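# Set the carton upright on the scale's weighing plate

## Task

Place the carton on the weighing plate of the scale with the same face pointing up as when the scene began, resting on the plate alone with nothing else supporting it. It does not count if the robot is what keeps it there at the end, so release the carton and withdraw the tool afterwards.

## Robot and tools

Robot: one arm with a vacuum suction cup as its tool and no fingers. The reference point is the cup point, the centre of the cup's rim (36 mm across) when it touches nothing. The cup points along the cup point's own +z axis. About 4 cm back from the rim the tool widens, and its body and wrist camera stick out up to roughly 9 cm sideways, so keep that clear of the scale and table. Joints from base outward: waist, shoulder, elbow, forearm roll, wrist pitch, wrist roll.

Frame: the scene frame has its origin on the table surface straight below the arm base, +z up, +x forward, +y to the left when facing along +x. The base may sit slightly tilted. Positions are metres; orientations are unit quaternions written w first (qw, qx, qy, qz). The reported cup point position gets less accurate at long reach. A loose object may occasionally get a small shove from outside.

The row: every motion uses a row of 8 numbers, x, y, z, qw, qx, qy, qz, suction. The first seven are an absolute pose of the cup point in the scene frame, not an offset. The eighth is the suction command in [-1, 1]: above 0.01 means on, 0.01 or less means off, and it stays at whatever was last sent. Repeat the desired quaternion in every row; copying the one from the last result can carry drift.

execute_actions(actions, pictures): actions is a list holding at most one item. An empty list just reports the state. An item {"rows": [...], "steps": n} plays up to 15 rows, one per control step of 1/30 s (n at most 15, default 15); if n exceeds the row count the final row is held. An item {"steps": n} without rows is a wait of up to 300 steps counted from the previous result, so thinking time eats into it. A target lying more than 0.6 m from the last reported position along any axis of the cup point's frame makes the call be rejected, and nothing is sent. pictures (true/false) chooses whether images come back; by default they do.

move(target, speed): target is one 8-number row as above, an absolute pose. The cup point follows a straight path there, lasting 0.5 to 10 s (a longer path is cut off at 10 s). speed is in m/s, 0.002 to 0.5, default 0.25; rotation is capped at twice that in rad/s. Rotation takes the shorter direction. The suction value is applied at the start. The path ignores obstacles, and the real cup point lags, may wander, and may overshoot the speed, notably with the arm nearly stretched. The result adds a move: line giving the ending (done, off_target, moving, held, fault) and any limits (paced = the sent pose was clipped; held = some steps blocked by a check, after which motion can jump faster), plus the distance left to target.

wait(seconds): 0 to 10 s of simulation with no new command.

zoom_image(camera, region): camera is cam_low or cam_wrist (both 896x504); region is [x0, y0, x1, y1] in pixels from the top-left corner, no larger than 504 by 504. Gives a closer look at the latest picture.

Make sure the carton is settled and released first.

Control details: each step the commanded pose is clamped to within 70 mm and 16 degrees of the measured pose; the joints are then driven by damped inverse kinematics, favouring position over orientation. After a short execute_actions the arm only keeps going to the last clamped pose, so check the reported pose and send the remainder. The Hand target line shows where the controller is heading. A pose unreachable line or HELD marks steps where the clearance check (which treats any mount under the base as arm) altered or blocked the command. The simulation keeps running while you think.

Result readings: suction_measured is the vacuum level, near 0 without a seal and 0.83 or more on an airtight face; leaks lower it. part_present switches to 1 at 0.50 and back to 0 below 0.45. Under vacuum the cup shrinks, so a held item sits up to 12 mm nearer the tool than the cup point suggests, and vacuum alone can lift an item.

Suggested order: look, locate carton and scale plate in the images, align the cup over a flat, unbroken top face away from edges and seams with the cup pointing down, turn suction on, descend gently until suction_measured rises, lift, carry over the plate keeping the same face up, lower until the carton rests on the plate, switch suction off, then rise at least 15 mm and move away.

Avoid: fast contacts and targets far beyond the touching point; the arm is stiff, and reaching a joint load limit (152 N m for waist, shoulder, elbow; 38 N m for the three wrist joints) or 150 N external force causes a 10 s fault stop that cancels the rest of the call. Don't let the cup seal to the table (turn suction off if it does). Don't drop, slam or knock anything, and never push anything off the table, which fails the task. Holding a load heats motors; a MOTOR HOT line warns before an OVER-TEMPERATURE FAULT brakes the arm, so don't hover with the carton longer than needed.

Each tool is called after ">>>" as name(argument=value, ...), one argument or row to a line, values as JSON.

## Session

>>> execute_actions(
  actions=[],
)

Scene clock: 0.00 s of 6600.00 s.
end_effector_position=(+0.5026, -0.0072, +0.3806) suction_measured=0.00 part_present=0 end_effector_quat_wxyz=(-0.006, +0.006, +1.000, +0.007)
Joint positions: [ 0.263  0.128  0.192 -0.002 -1.633 -0.266]
Joint velocities: [ 0.     0.002  0.    -0.     0.001  0.   ]
Hand target: +0.503, -0.007, +0.381; -0.006, +0.006, +1.000, +0.007

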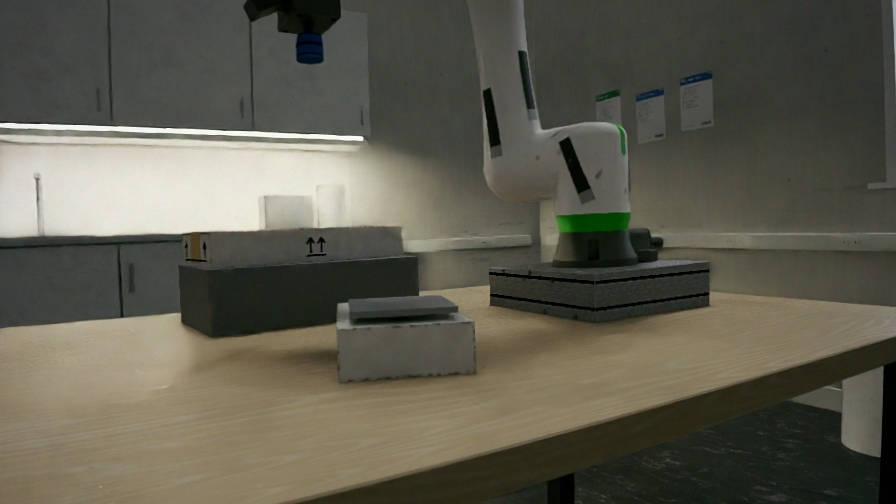

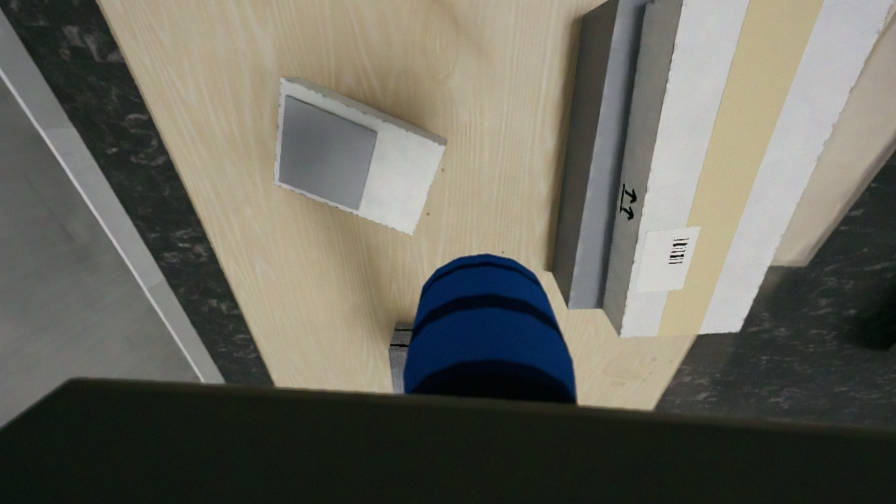

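>>> move(
  target=[0.5,-0.15,0.3,0,0,1,0,0],
)

>>> move(
  target=[0.6,-0.15,0.3,0,0,1,0,0],
)

Scene clock: 2.53 s of 6600.00 s.
end_effector_position=(+0.5002, -0.1497, +0.3000) suction_measured=0.00 part_present=0 end_effector_quat_wxyz=(+0.000, +0.000, +1.000, -0.000)
Joint positions: [-0.02   0.172  0.054  0.011 -1.44   0.026]
Joint velocities: [-0.     0.002  0.004 -0.001 -0.001  0.   ]
Hand target: +0.500, -0.150, +0.300; +0.000, +0.000, +1.000, -0.000
Off the commanded pose: 0.000 m, 0 deg.
move: done

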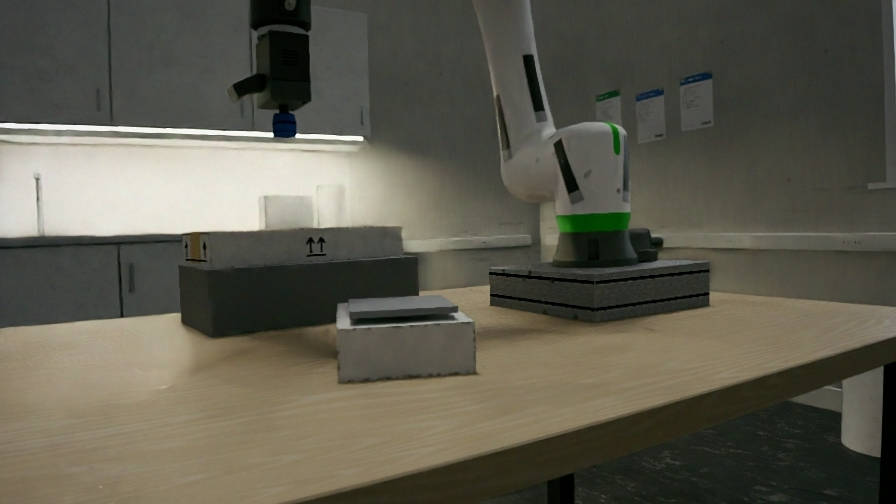

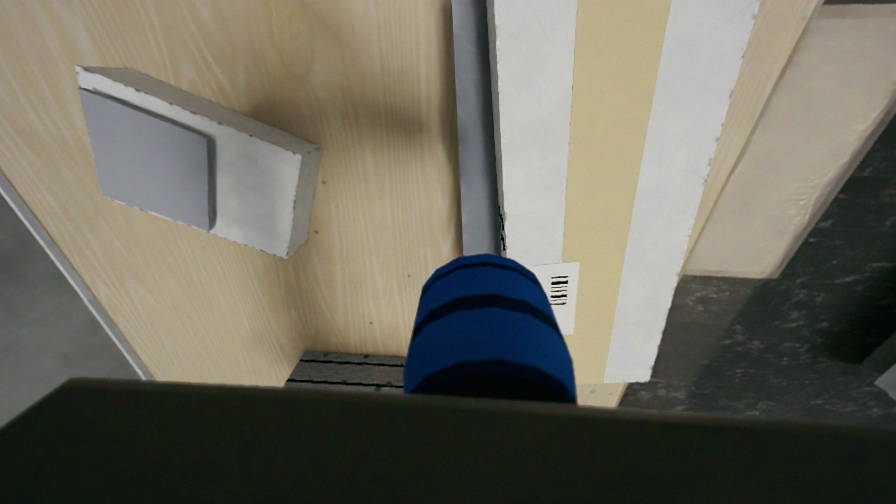

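Scene clock: 3.37 s of 6600.00 s.
end_effector_position=(+0.6000, -0.1500, +0.3004) suction_measured=0.00 part_present=0 end_effector_quat_wxyz=(+0.000, -0.000, +1.000, +0.000)
Joint positions: [-0.016  0.42   0.375  0.01  -1.513  0.024]
Joint velocities: [-0.     0.001  0.001 -0.    -0.001 -0.   ]
Hand target: +0.600, -0.150, +0.300; -0.000, -0.000, +1.000, +0.000
Off the commanded pose: 0.000 m, 0 deg.
move: done

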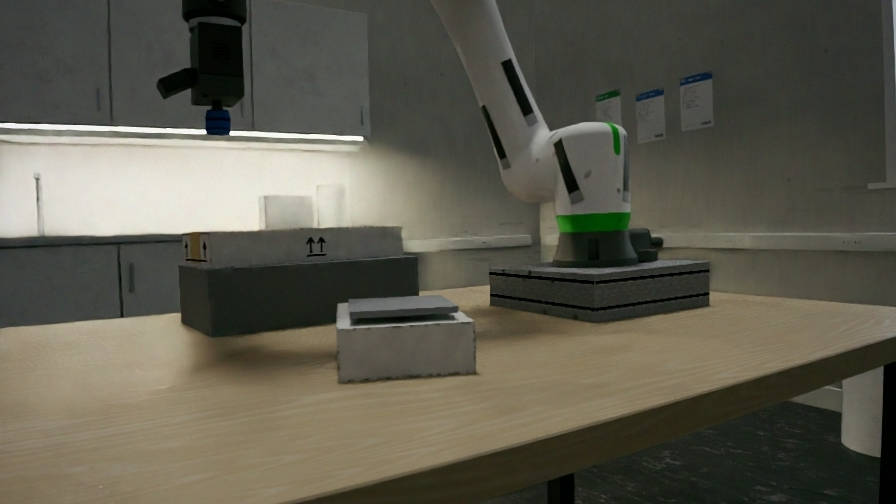

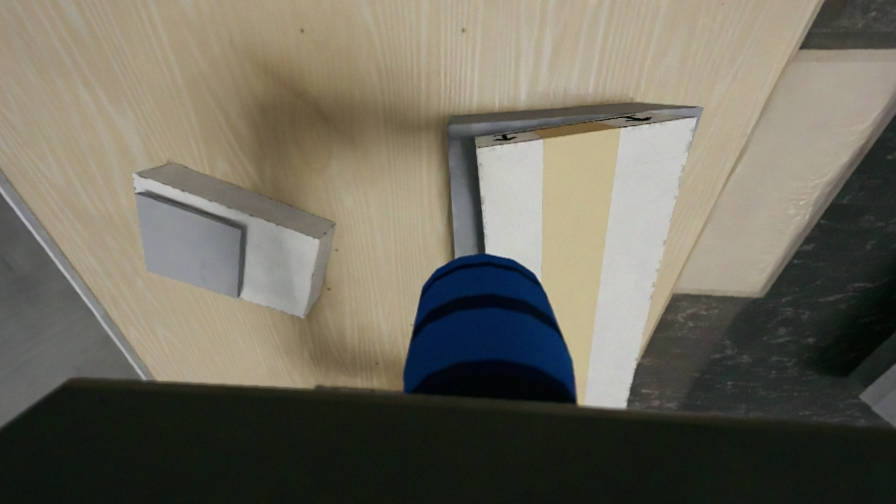

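>>> move(
  target=[0.54,0.11,0.2,0,0,1,0,0],
)

>>> move(
  target=[0.54,0.11,0.11,0,0,1,0,0],
)

Scene clock: 7.30 s of 6600.00 s.
end_effector_position=(+0.5401, +0.1096, +0.1998) suction_measured=0.00 part_present=0 end_effector_quat_wxyz=(-0.001, +0.000, +1.000, +0.000)
Joint positions: [ 0.458  0.309 -0.024  0.015 -1.233 -0.456]
Joint velocities: [ 0.001  0.002 -0.    -0.     0.001 -0.   ]
Hand target: +0.540, +0.110, +0.200; -0.001, +0.000, +1.000, +0.000
Off the commanded pose: 0.000 m, 0 deg.
move: done

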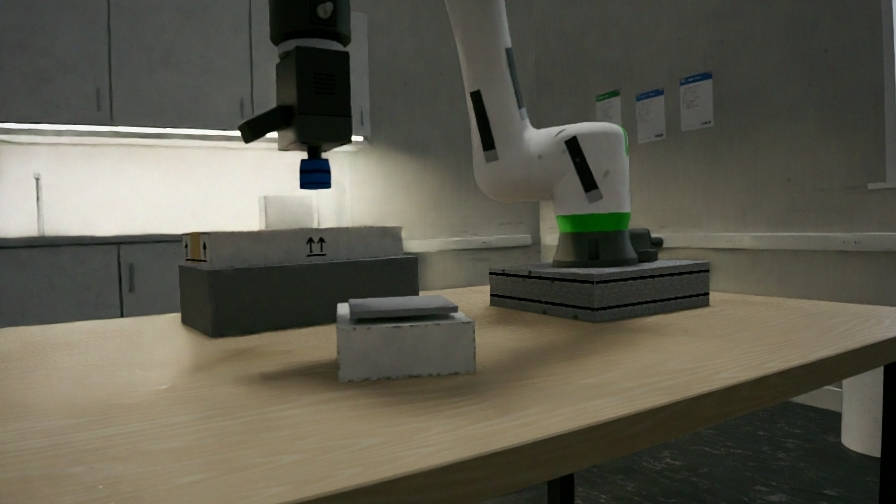

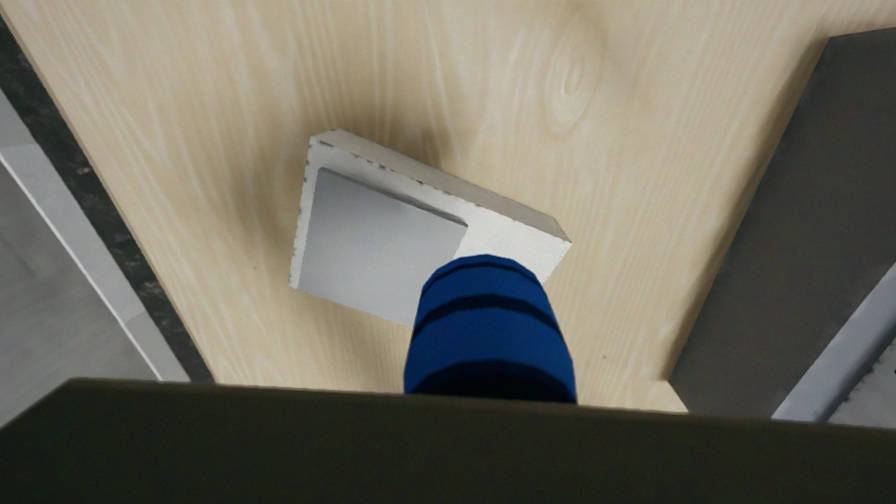

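Scene clock: 8.07 s of 6600.00 s.
end_effector_position=(+0.5401, +0.1100, +0.1100) suction_measured=0.00 part_present=0 end_effector_quat_wxyz=(+0.000, +0.000, +1.000, -0.000)
Joint positions: [ 0.457  0.401 -0.128  0.018 -1.036 -0.458]
Joint velocities: [ 0.    -0.     0.    -0.     0.001  0.   ]
Hand target: +0.540, +0.110, +0.110; +0.000, +0.000, +1.000, -0.000
Off the commanded pose: 0.000 m, 0 deg.
move: done

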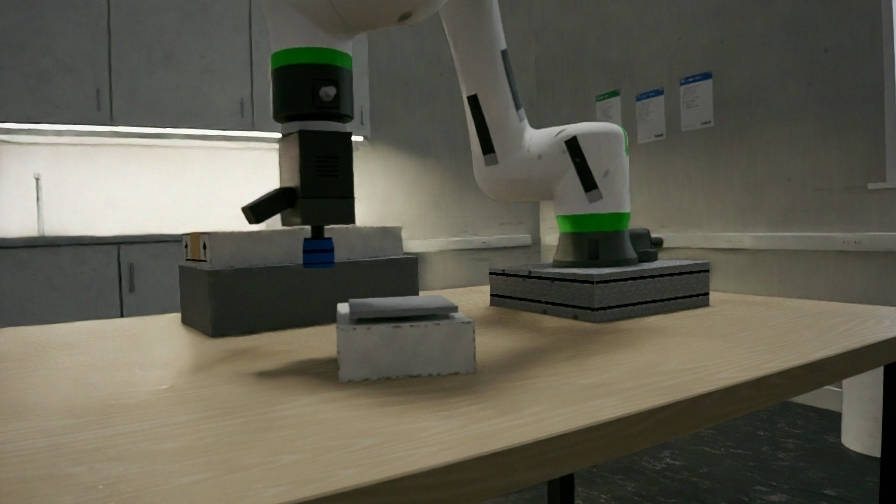

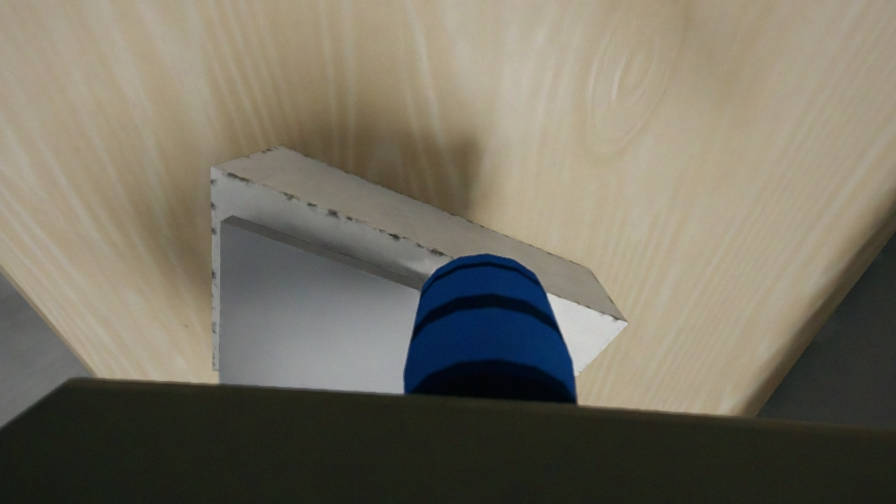

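>>> move(
  target=[0.475,0.185,0.11,0,0,1,0,0],
)

>>> move(
  target=[0.46,0,0.24,0,0,1,0,0],
)

>>> move(
  target=[0.44,-0.23,0.19,0,0,1,0,0],
)

Scene clock: 10.63 s of 6600.00 s.
end_effector_position=(+0.4750, +0.1849, +0.1099) suction_measured=0.00 part_present=0 end_effector_quat_wxyz=(-0.000, +0.000, +1.000, +0.000)
Joint positions: [ 0.648  0.314 -0.254  0.018 -1.    -0.65 ]
Joint velocities: [ 0.001 -0.001  0.001  0.     0.    -0.001]
Hand target: +0.475, +0.185, +0.110; -0.000, +0.000, +1.000, +0.000
Off the commanded pose: 0.000 m, 0 deg.
move: done

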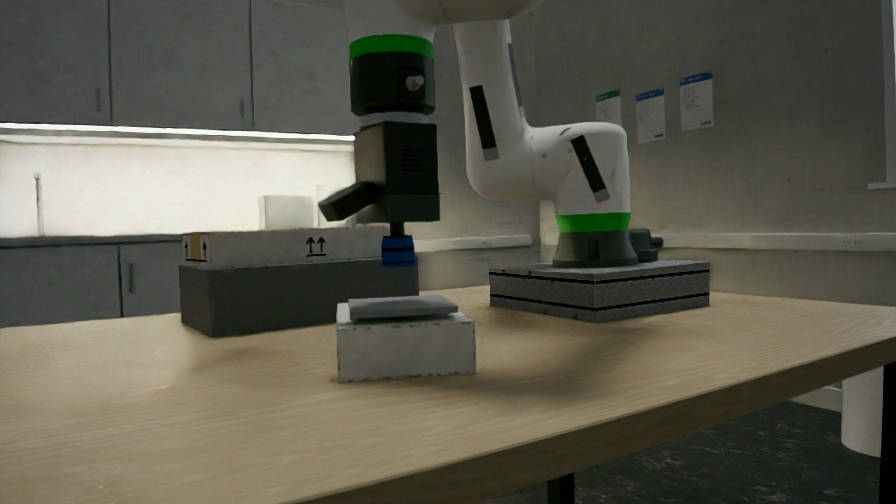

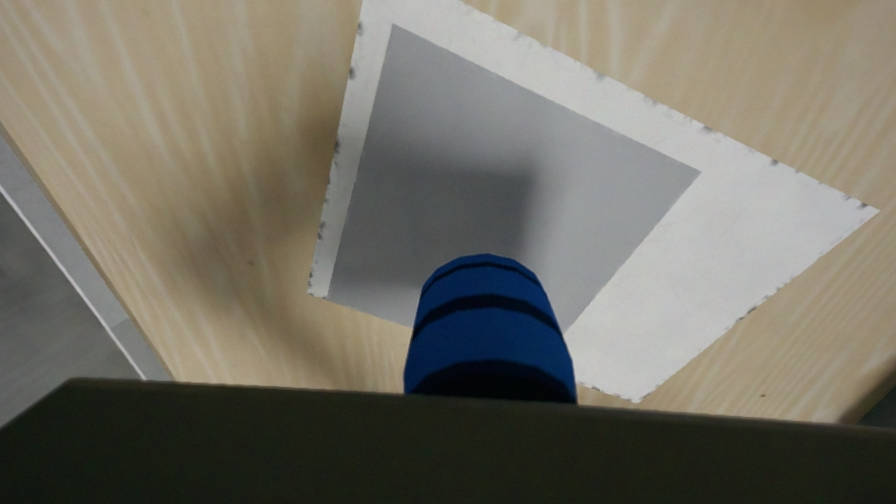

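Scene clock: 11.93 s of 6600.00 s.
end_effector_position=(+0.4597, +0.0002, +0.2399) suction_measured=0.00 part_present=0 end_effector_quat_wxyz=(+0.001, -0.000, +1.000, +0.000)
Joint positions: [ 0.31   0.051 -0.229  0.014 -1.282 -0.306]
Joint velocities: [-0.     0.001 -0.001 -0.    -0.    -0.   ]
Hand target: +0.460, +0.000, +0.240; +0.000, -0.000, +1.000, +0.000
Off the commanded pose: 0.000 m, 0 deg.
move: done

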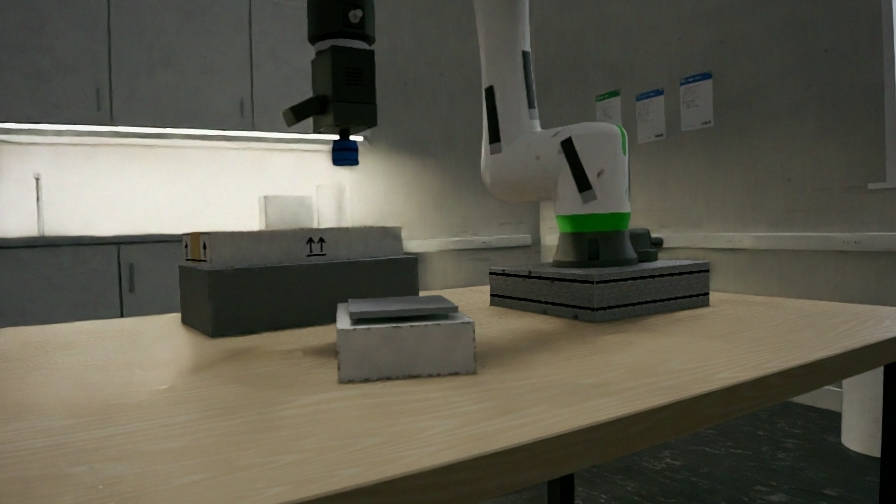

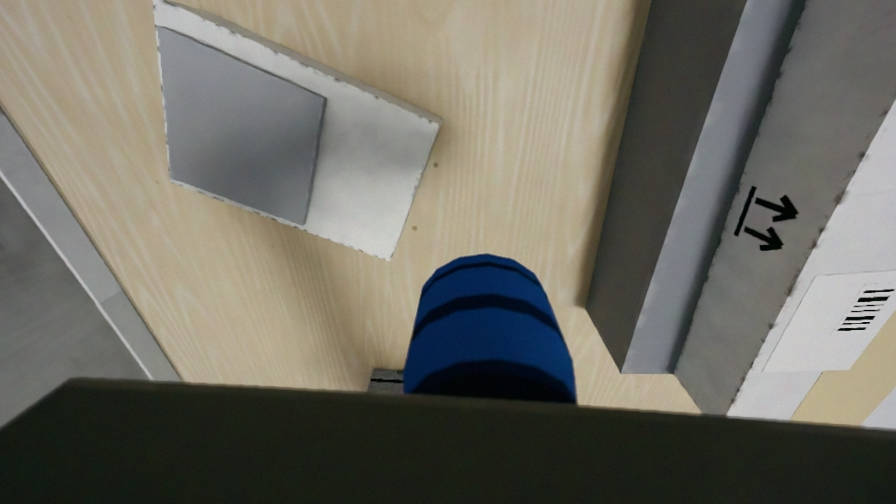

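Scene clock: 13.30 s of 6600.00 s.
end_effector_position=(+0.4405, -0.2297, +0.1902) suction_measured=0.00 part_present=0 end_effector_quat_wxyz=(+0.001, +0.000, +1.000, -0.000)
Joint positions: [-0.2    0.177 -0.203  0.009 -1.175  0.205]
Joint velocities: [-0.001  0.    -0.    -0.001  0.    -0.   ]
Hand target: +0.440, -0.230, +0.190; +0.001, +0.000, +1.000, -0.000
Off the commanded pose: 0.001 m, 0 deg.
move: done

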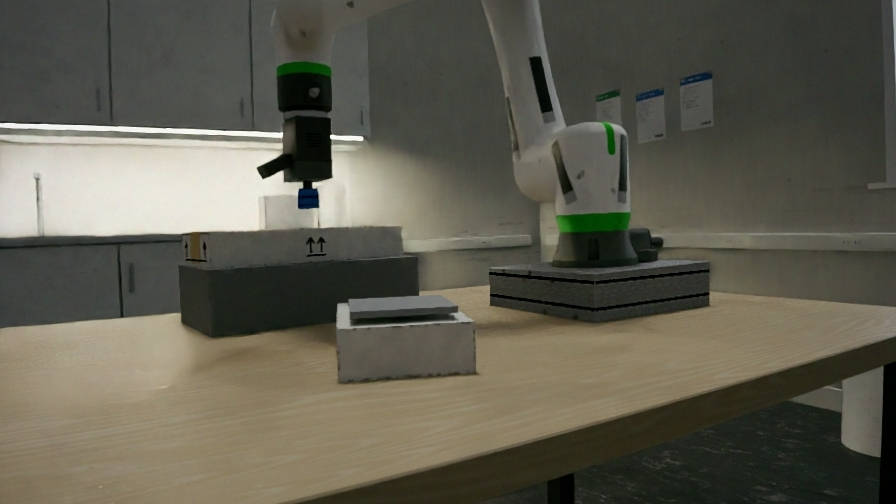

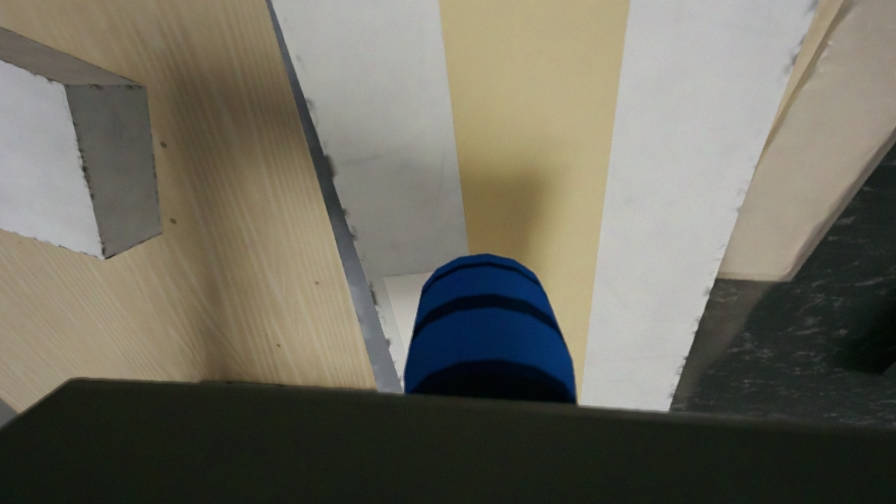

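>>> move(
  target=[0.445,-0.247,0.153,0,0,1,0,1],
  speed=0.03,
)

Scene clock: 15.80 s of 6600.00 s.
end_effector_position=(+0.4451, -0.2470, +0.1529) suction_measured=0.89 part_present=1 end_effector_quat_wxyz=(-0.000, +0.000, +1.000, -0.000)
Joint positions: [-0.234  0.246 -0.213  0.009 -1.097  0.238]
Joint velocities: [ 0.    -0.    -0.001  0.     0.     0.   ]
Hand target: +0.445, -0.247, +0.153; +0.000, +0.000, +1.000, -0.000
Off the commanded pose: 0.000 m, 0 deg.
move: done

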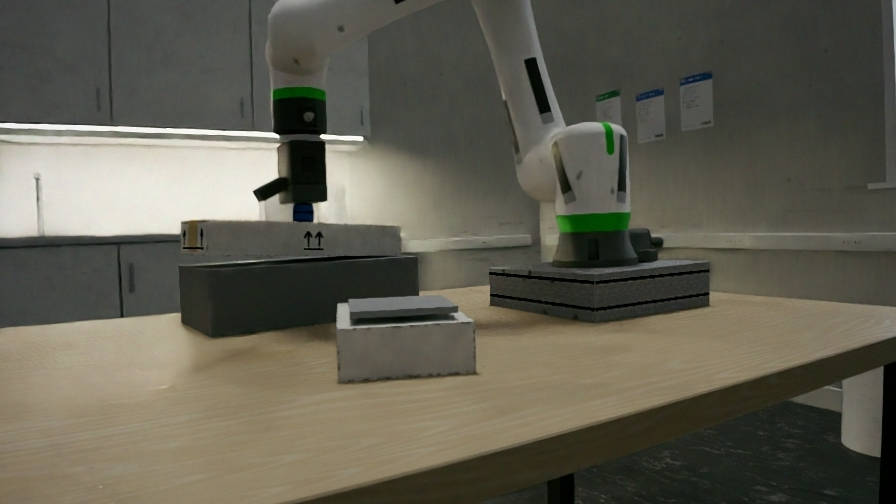

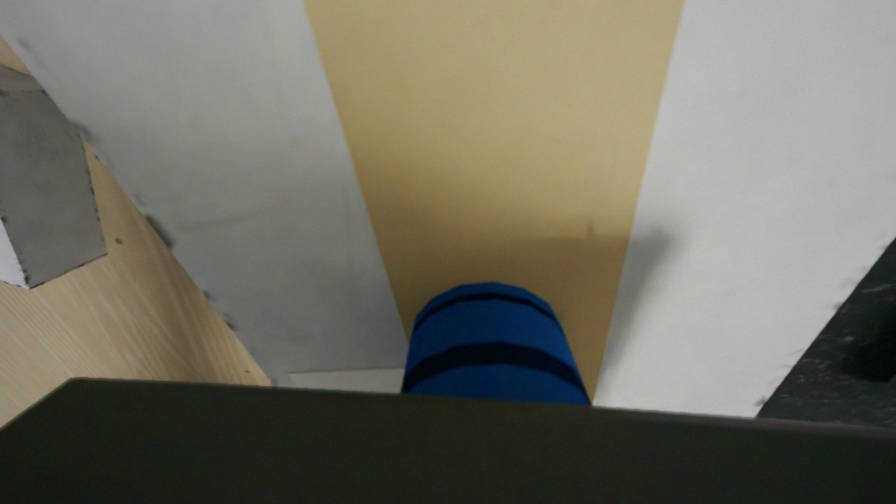

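Heavy toward -x. Regrip there.

>>> move(
  target=[0.445,-0.247,0.145,0,0,1,0,1],
  speed=0.02,
)

>>> execute_actions(
  actions=[
    {"rows":[[0.445,-0.247,0.145,0,0,1,0,0]]},
  ],
  pictures=false,
)

>>> move(
  target=[0.445,-0.247,0.175,0,0,1,0,0],
  speed=0.06,
)

>>> move(
  target=[0.375,-0.258,0.175,0,0,1,0,0],
)

>>> move(
  target=[0.375,-0.258,0.153,0,0,1,0,1],
  speed=0.02,
)

>>> move(
  target=[0.375,-0.258,0.163,0,0,1,0,1],
  speed=0.01,
)

Scene clock: 20.30 s of 6600.00 s.
end_effector_position=(+0.4450, -0.2470, +0.1450) suction_measured=0.94 part_present=1 end_effector_quat_wxyz=(-0.000, +0.000, +1.000, -0.000)
Joint positions: [-0.234  0.255 -0.222  0.009 -1.079  0.238]
Joint velocities: [ 0.    -0.001  0.001  0.     0.001  0.   ]
Hand target: +0.445, -0.247, +0.145; -0.000, +0.000, +1.000, -0.000
Off the commanded pose: 0.000 m, 0 deg.
After step 90, 0.80 s passed at rest.
move: done

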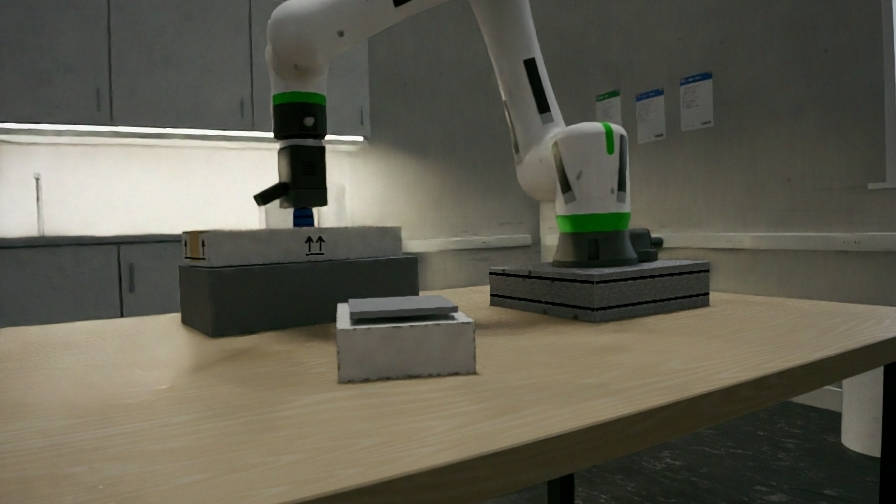

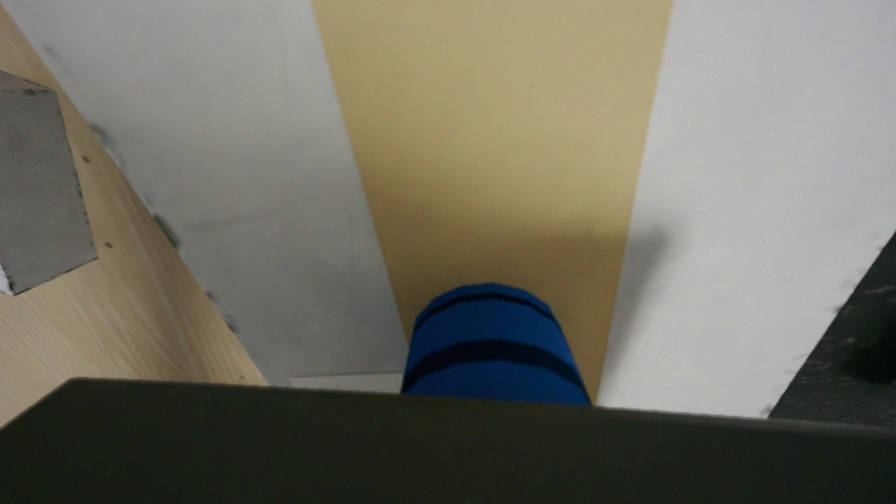

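Scene clock: 20.80 s of 6600.00 s.
end_effector_position=(+0.4450, -0.2470, +0.1450) suction_measured=0.00 part_present=0 end_effector_quat_wxyz=(-0.000, -0.000, +1.000, -0.000)
Joint positions: [-0.234  0.255 -0.222  0.009 -1.079  0.239]
Joint velocities: [-0.    -0.001 -0.001 -0.     0.001 -0.   ]
Hand target: +0.445, -0.247, +0.145; -0.000, -0.000, +1.000, +0.000
Off the commanded pose: 0.000 m, 0 deg.
Steps of this call (steps 1 to 15: all 15 steps of this action). Readings (end_effector_position | what the end effector reports):
1: (+0.4450, -0.2470, +0.1450) | suction_measured=0.51 part_present=1
2: (+0.4450, -0.2470, +0.1450) | suction_measured=0.11 part_present=0
4: (+0.4450, -0.2470, +0.1450) | suction_measured=0.00 part_present=0
8: (+0.4450, -0.2470, +0.1450) | suction_measured=0.00 part_present=0
15: the state above

Scene clock: 21.80 s of 6600.00 s.
end_effector_position=(+0.4449, -0.2469, +0.1750) suction_measured=0.00 part_present=0 end_effector_quat_wxyz=(+0.000, -0.000, +1.000, +0.000)
Joint positions: [-0.234  0.222 -0.186  0.008 -1.148  0.239]
Joint velocities: [-0.     0.001  0.    -0.     0.001 -0.   ]
Hand target: +0.445, -0.247, +0.175; +0.000, -0.000, +1.000, +0.000
Off the commanded pose: 0.000 m, 0 deg.
move: done

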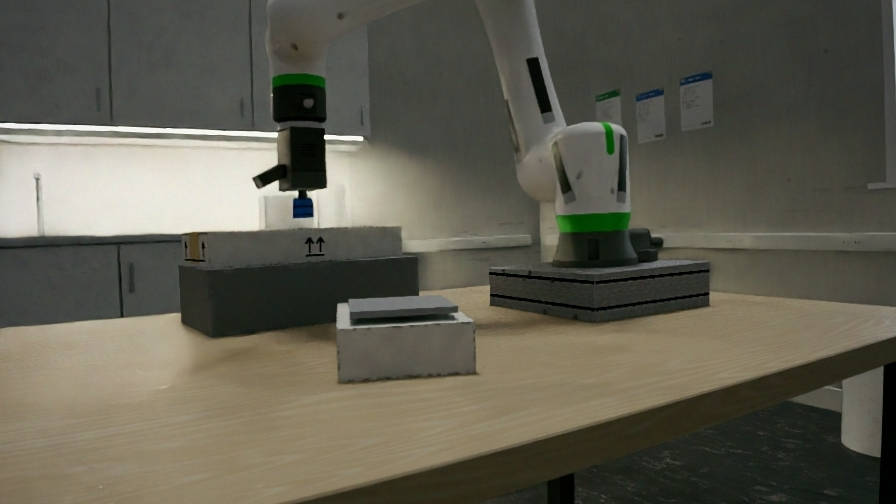

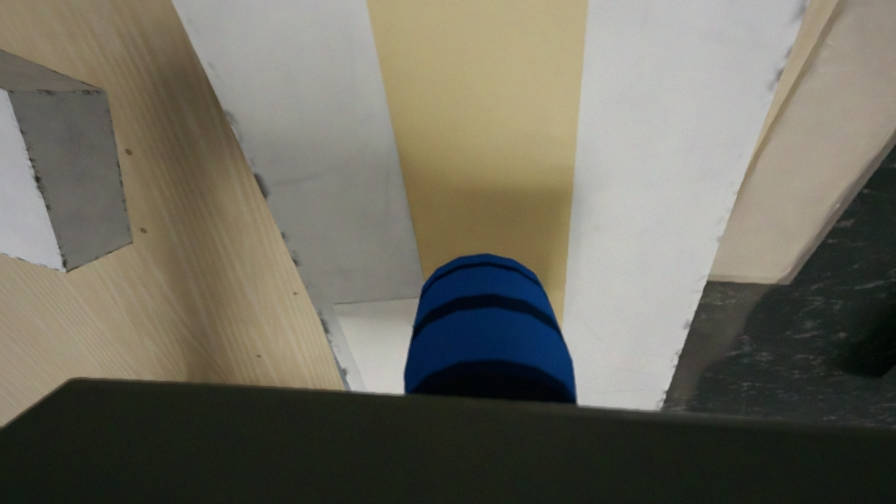

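Scene clock: 22.53 s of 6600.00 s.
end_effector_position=(+0.3751, -0.2579, +0.1748) suction_measured=0.00 part_present=0 end_effector_quat_wxyz=(+0.000, +0.000, +1.000, -0.000)
Joint positions: [-0.298  0.094 -0.338  0.008 -1.124  0.303]
Joint velocities: [-0.001 -0.     0.001  0.     0.001  0.   ]
Hand target: +0.375, -0.258, +0.175; +0.000, +0.000, +1.000, -0.000
Off the commanded pose: 0.000 m, 0 deg.
move: done

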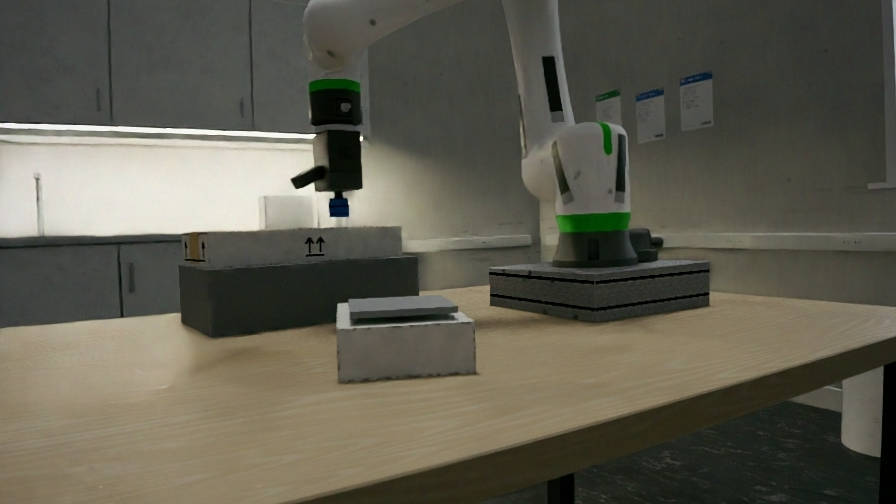

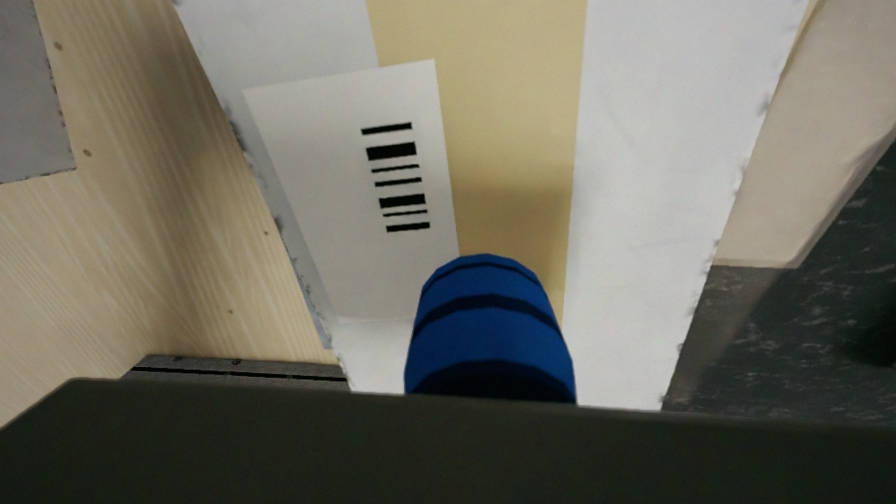

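Scene clock: 23.83 s of 6600.00 s.
end_effector_position=(+0.3750, -0.2581, +0.1529) suction_measured=0.89 part_present=1 end_effector_quat_wxyz=(-0.000, +0.000, +1.000, -0.000)
Joint positions: [-0.299  0.12  -0.366  0.008 -1.071  0.303]
Joint velocities: [-0.    -0.001  0.     0.     0.001 -0.   ]
Hand target: +0.375, -0.258, +0.153; -0.000, +0.000, +1.000, -0.000
Off the commanded pose: 0.000 m, 0 deg.
move: done

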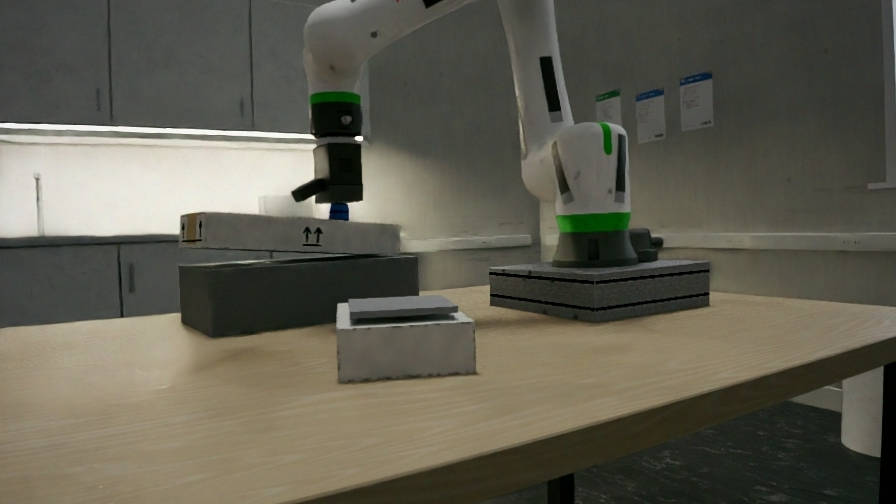

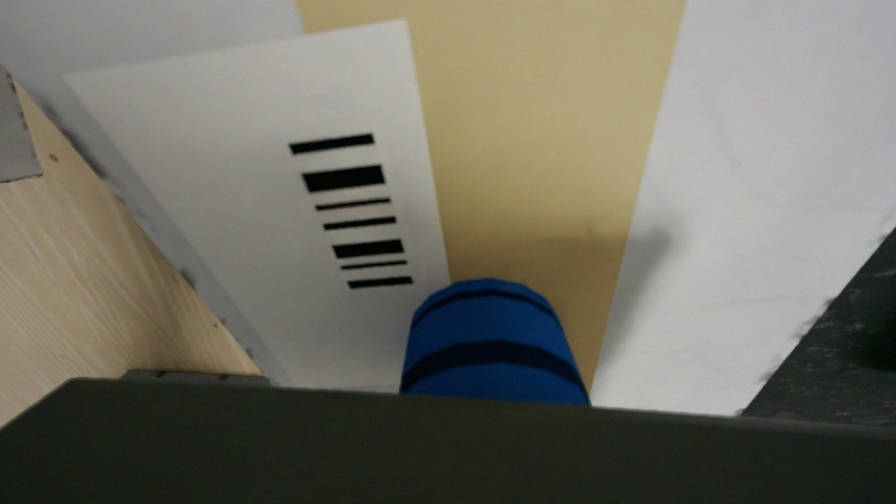

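Scene clock: 25.07 s of 6600.00 s.
end_effector_position=(+0.3750, -0.2580, +0.1630) suction_measured=0.94 part_present=1 end_effector_quat_wxyz=(+0.000, -0.000, +1.000, +0.000)
Joint positions: [-0.299  0.107 -0.353  0.007 -1.096  0.304]
Joint velocities: [ 0. -0.  0. -0. -0. -0.]
Hand target: +0.375, -0.258, +0.163; +0.000, -0.000, +1.000, +0.000
Off the commanded pose: 0.000 m, 0 deg.
move: done

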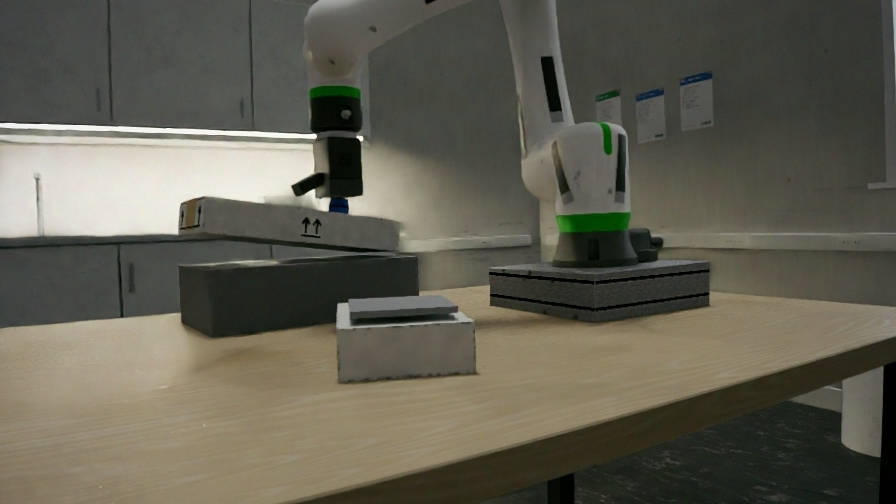

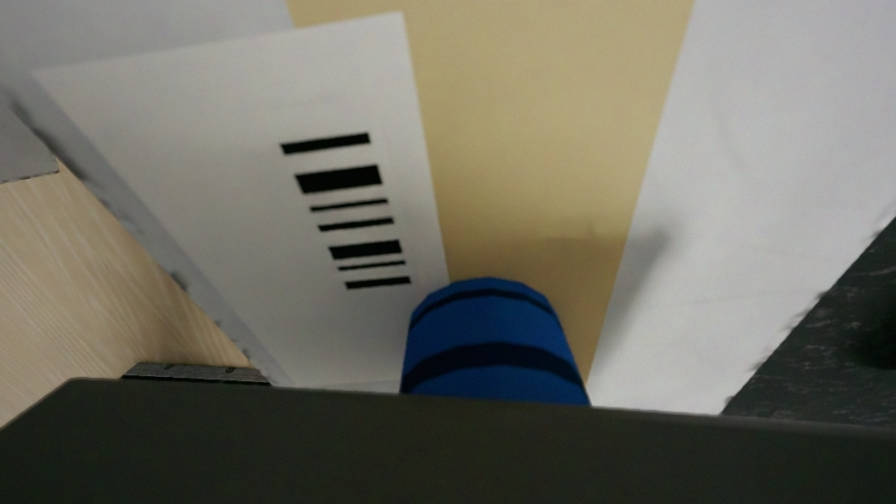

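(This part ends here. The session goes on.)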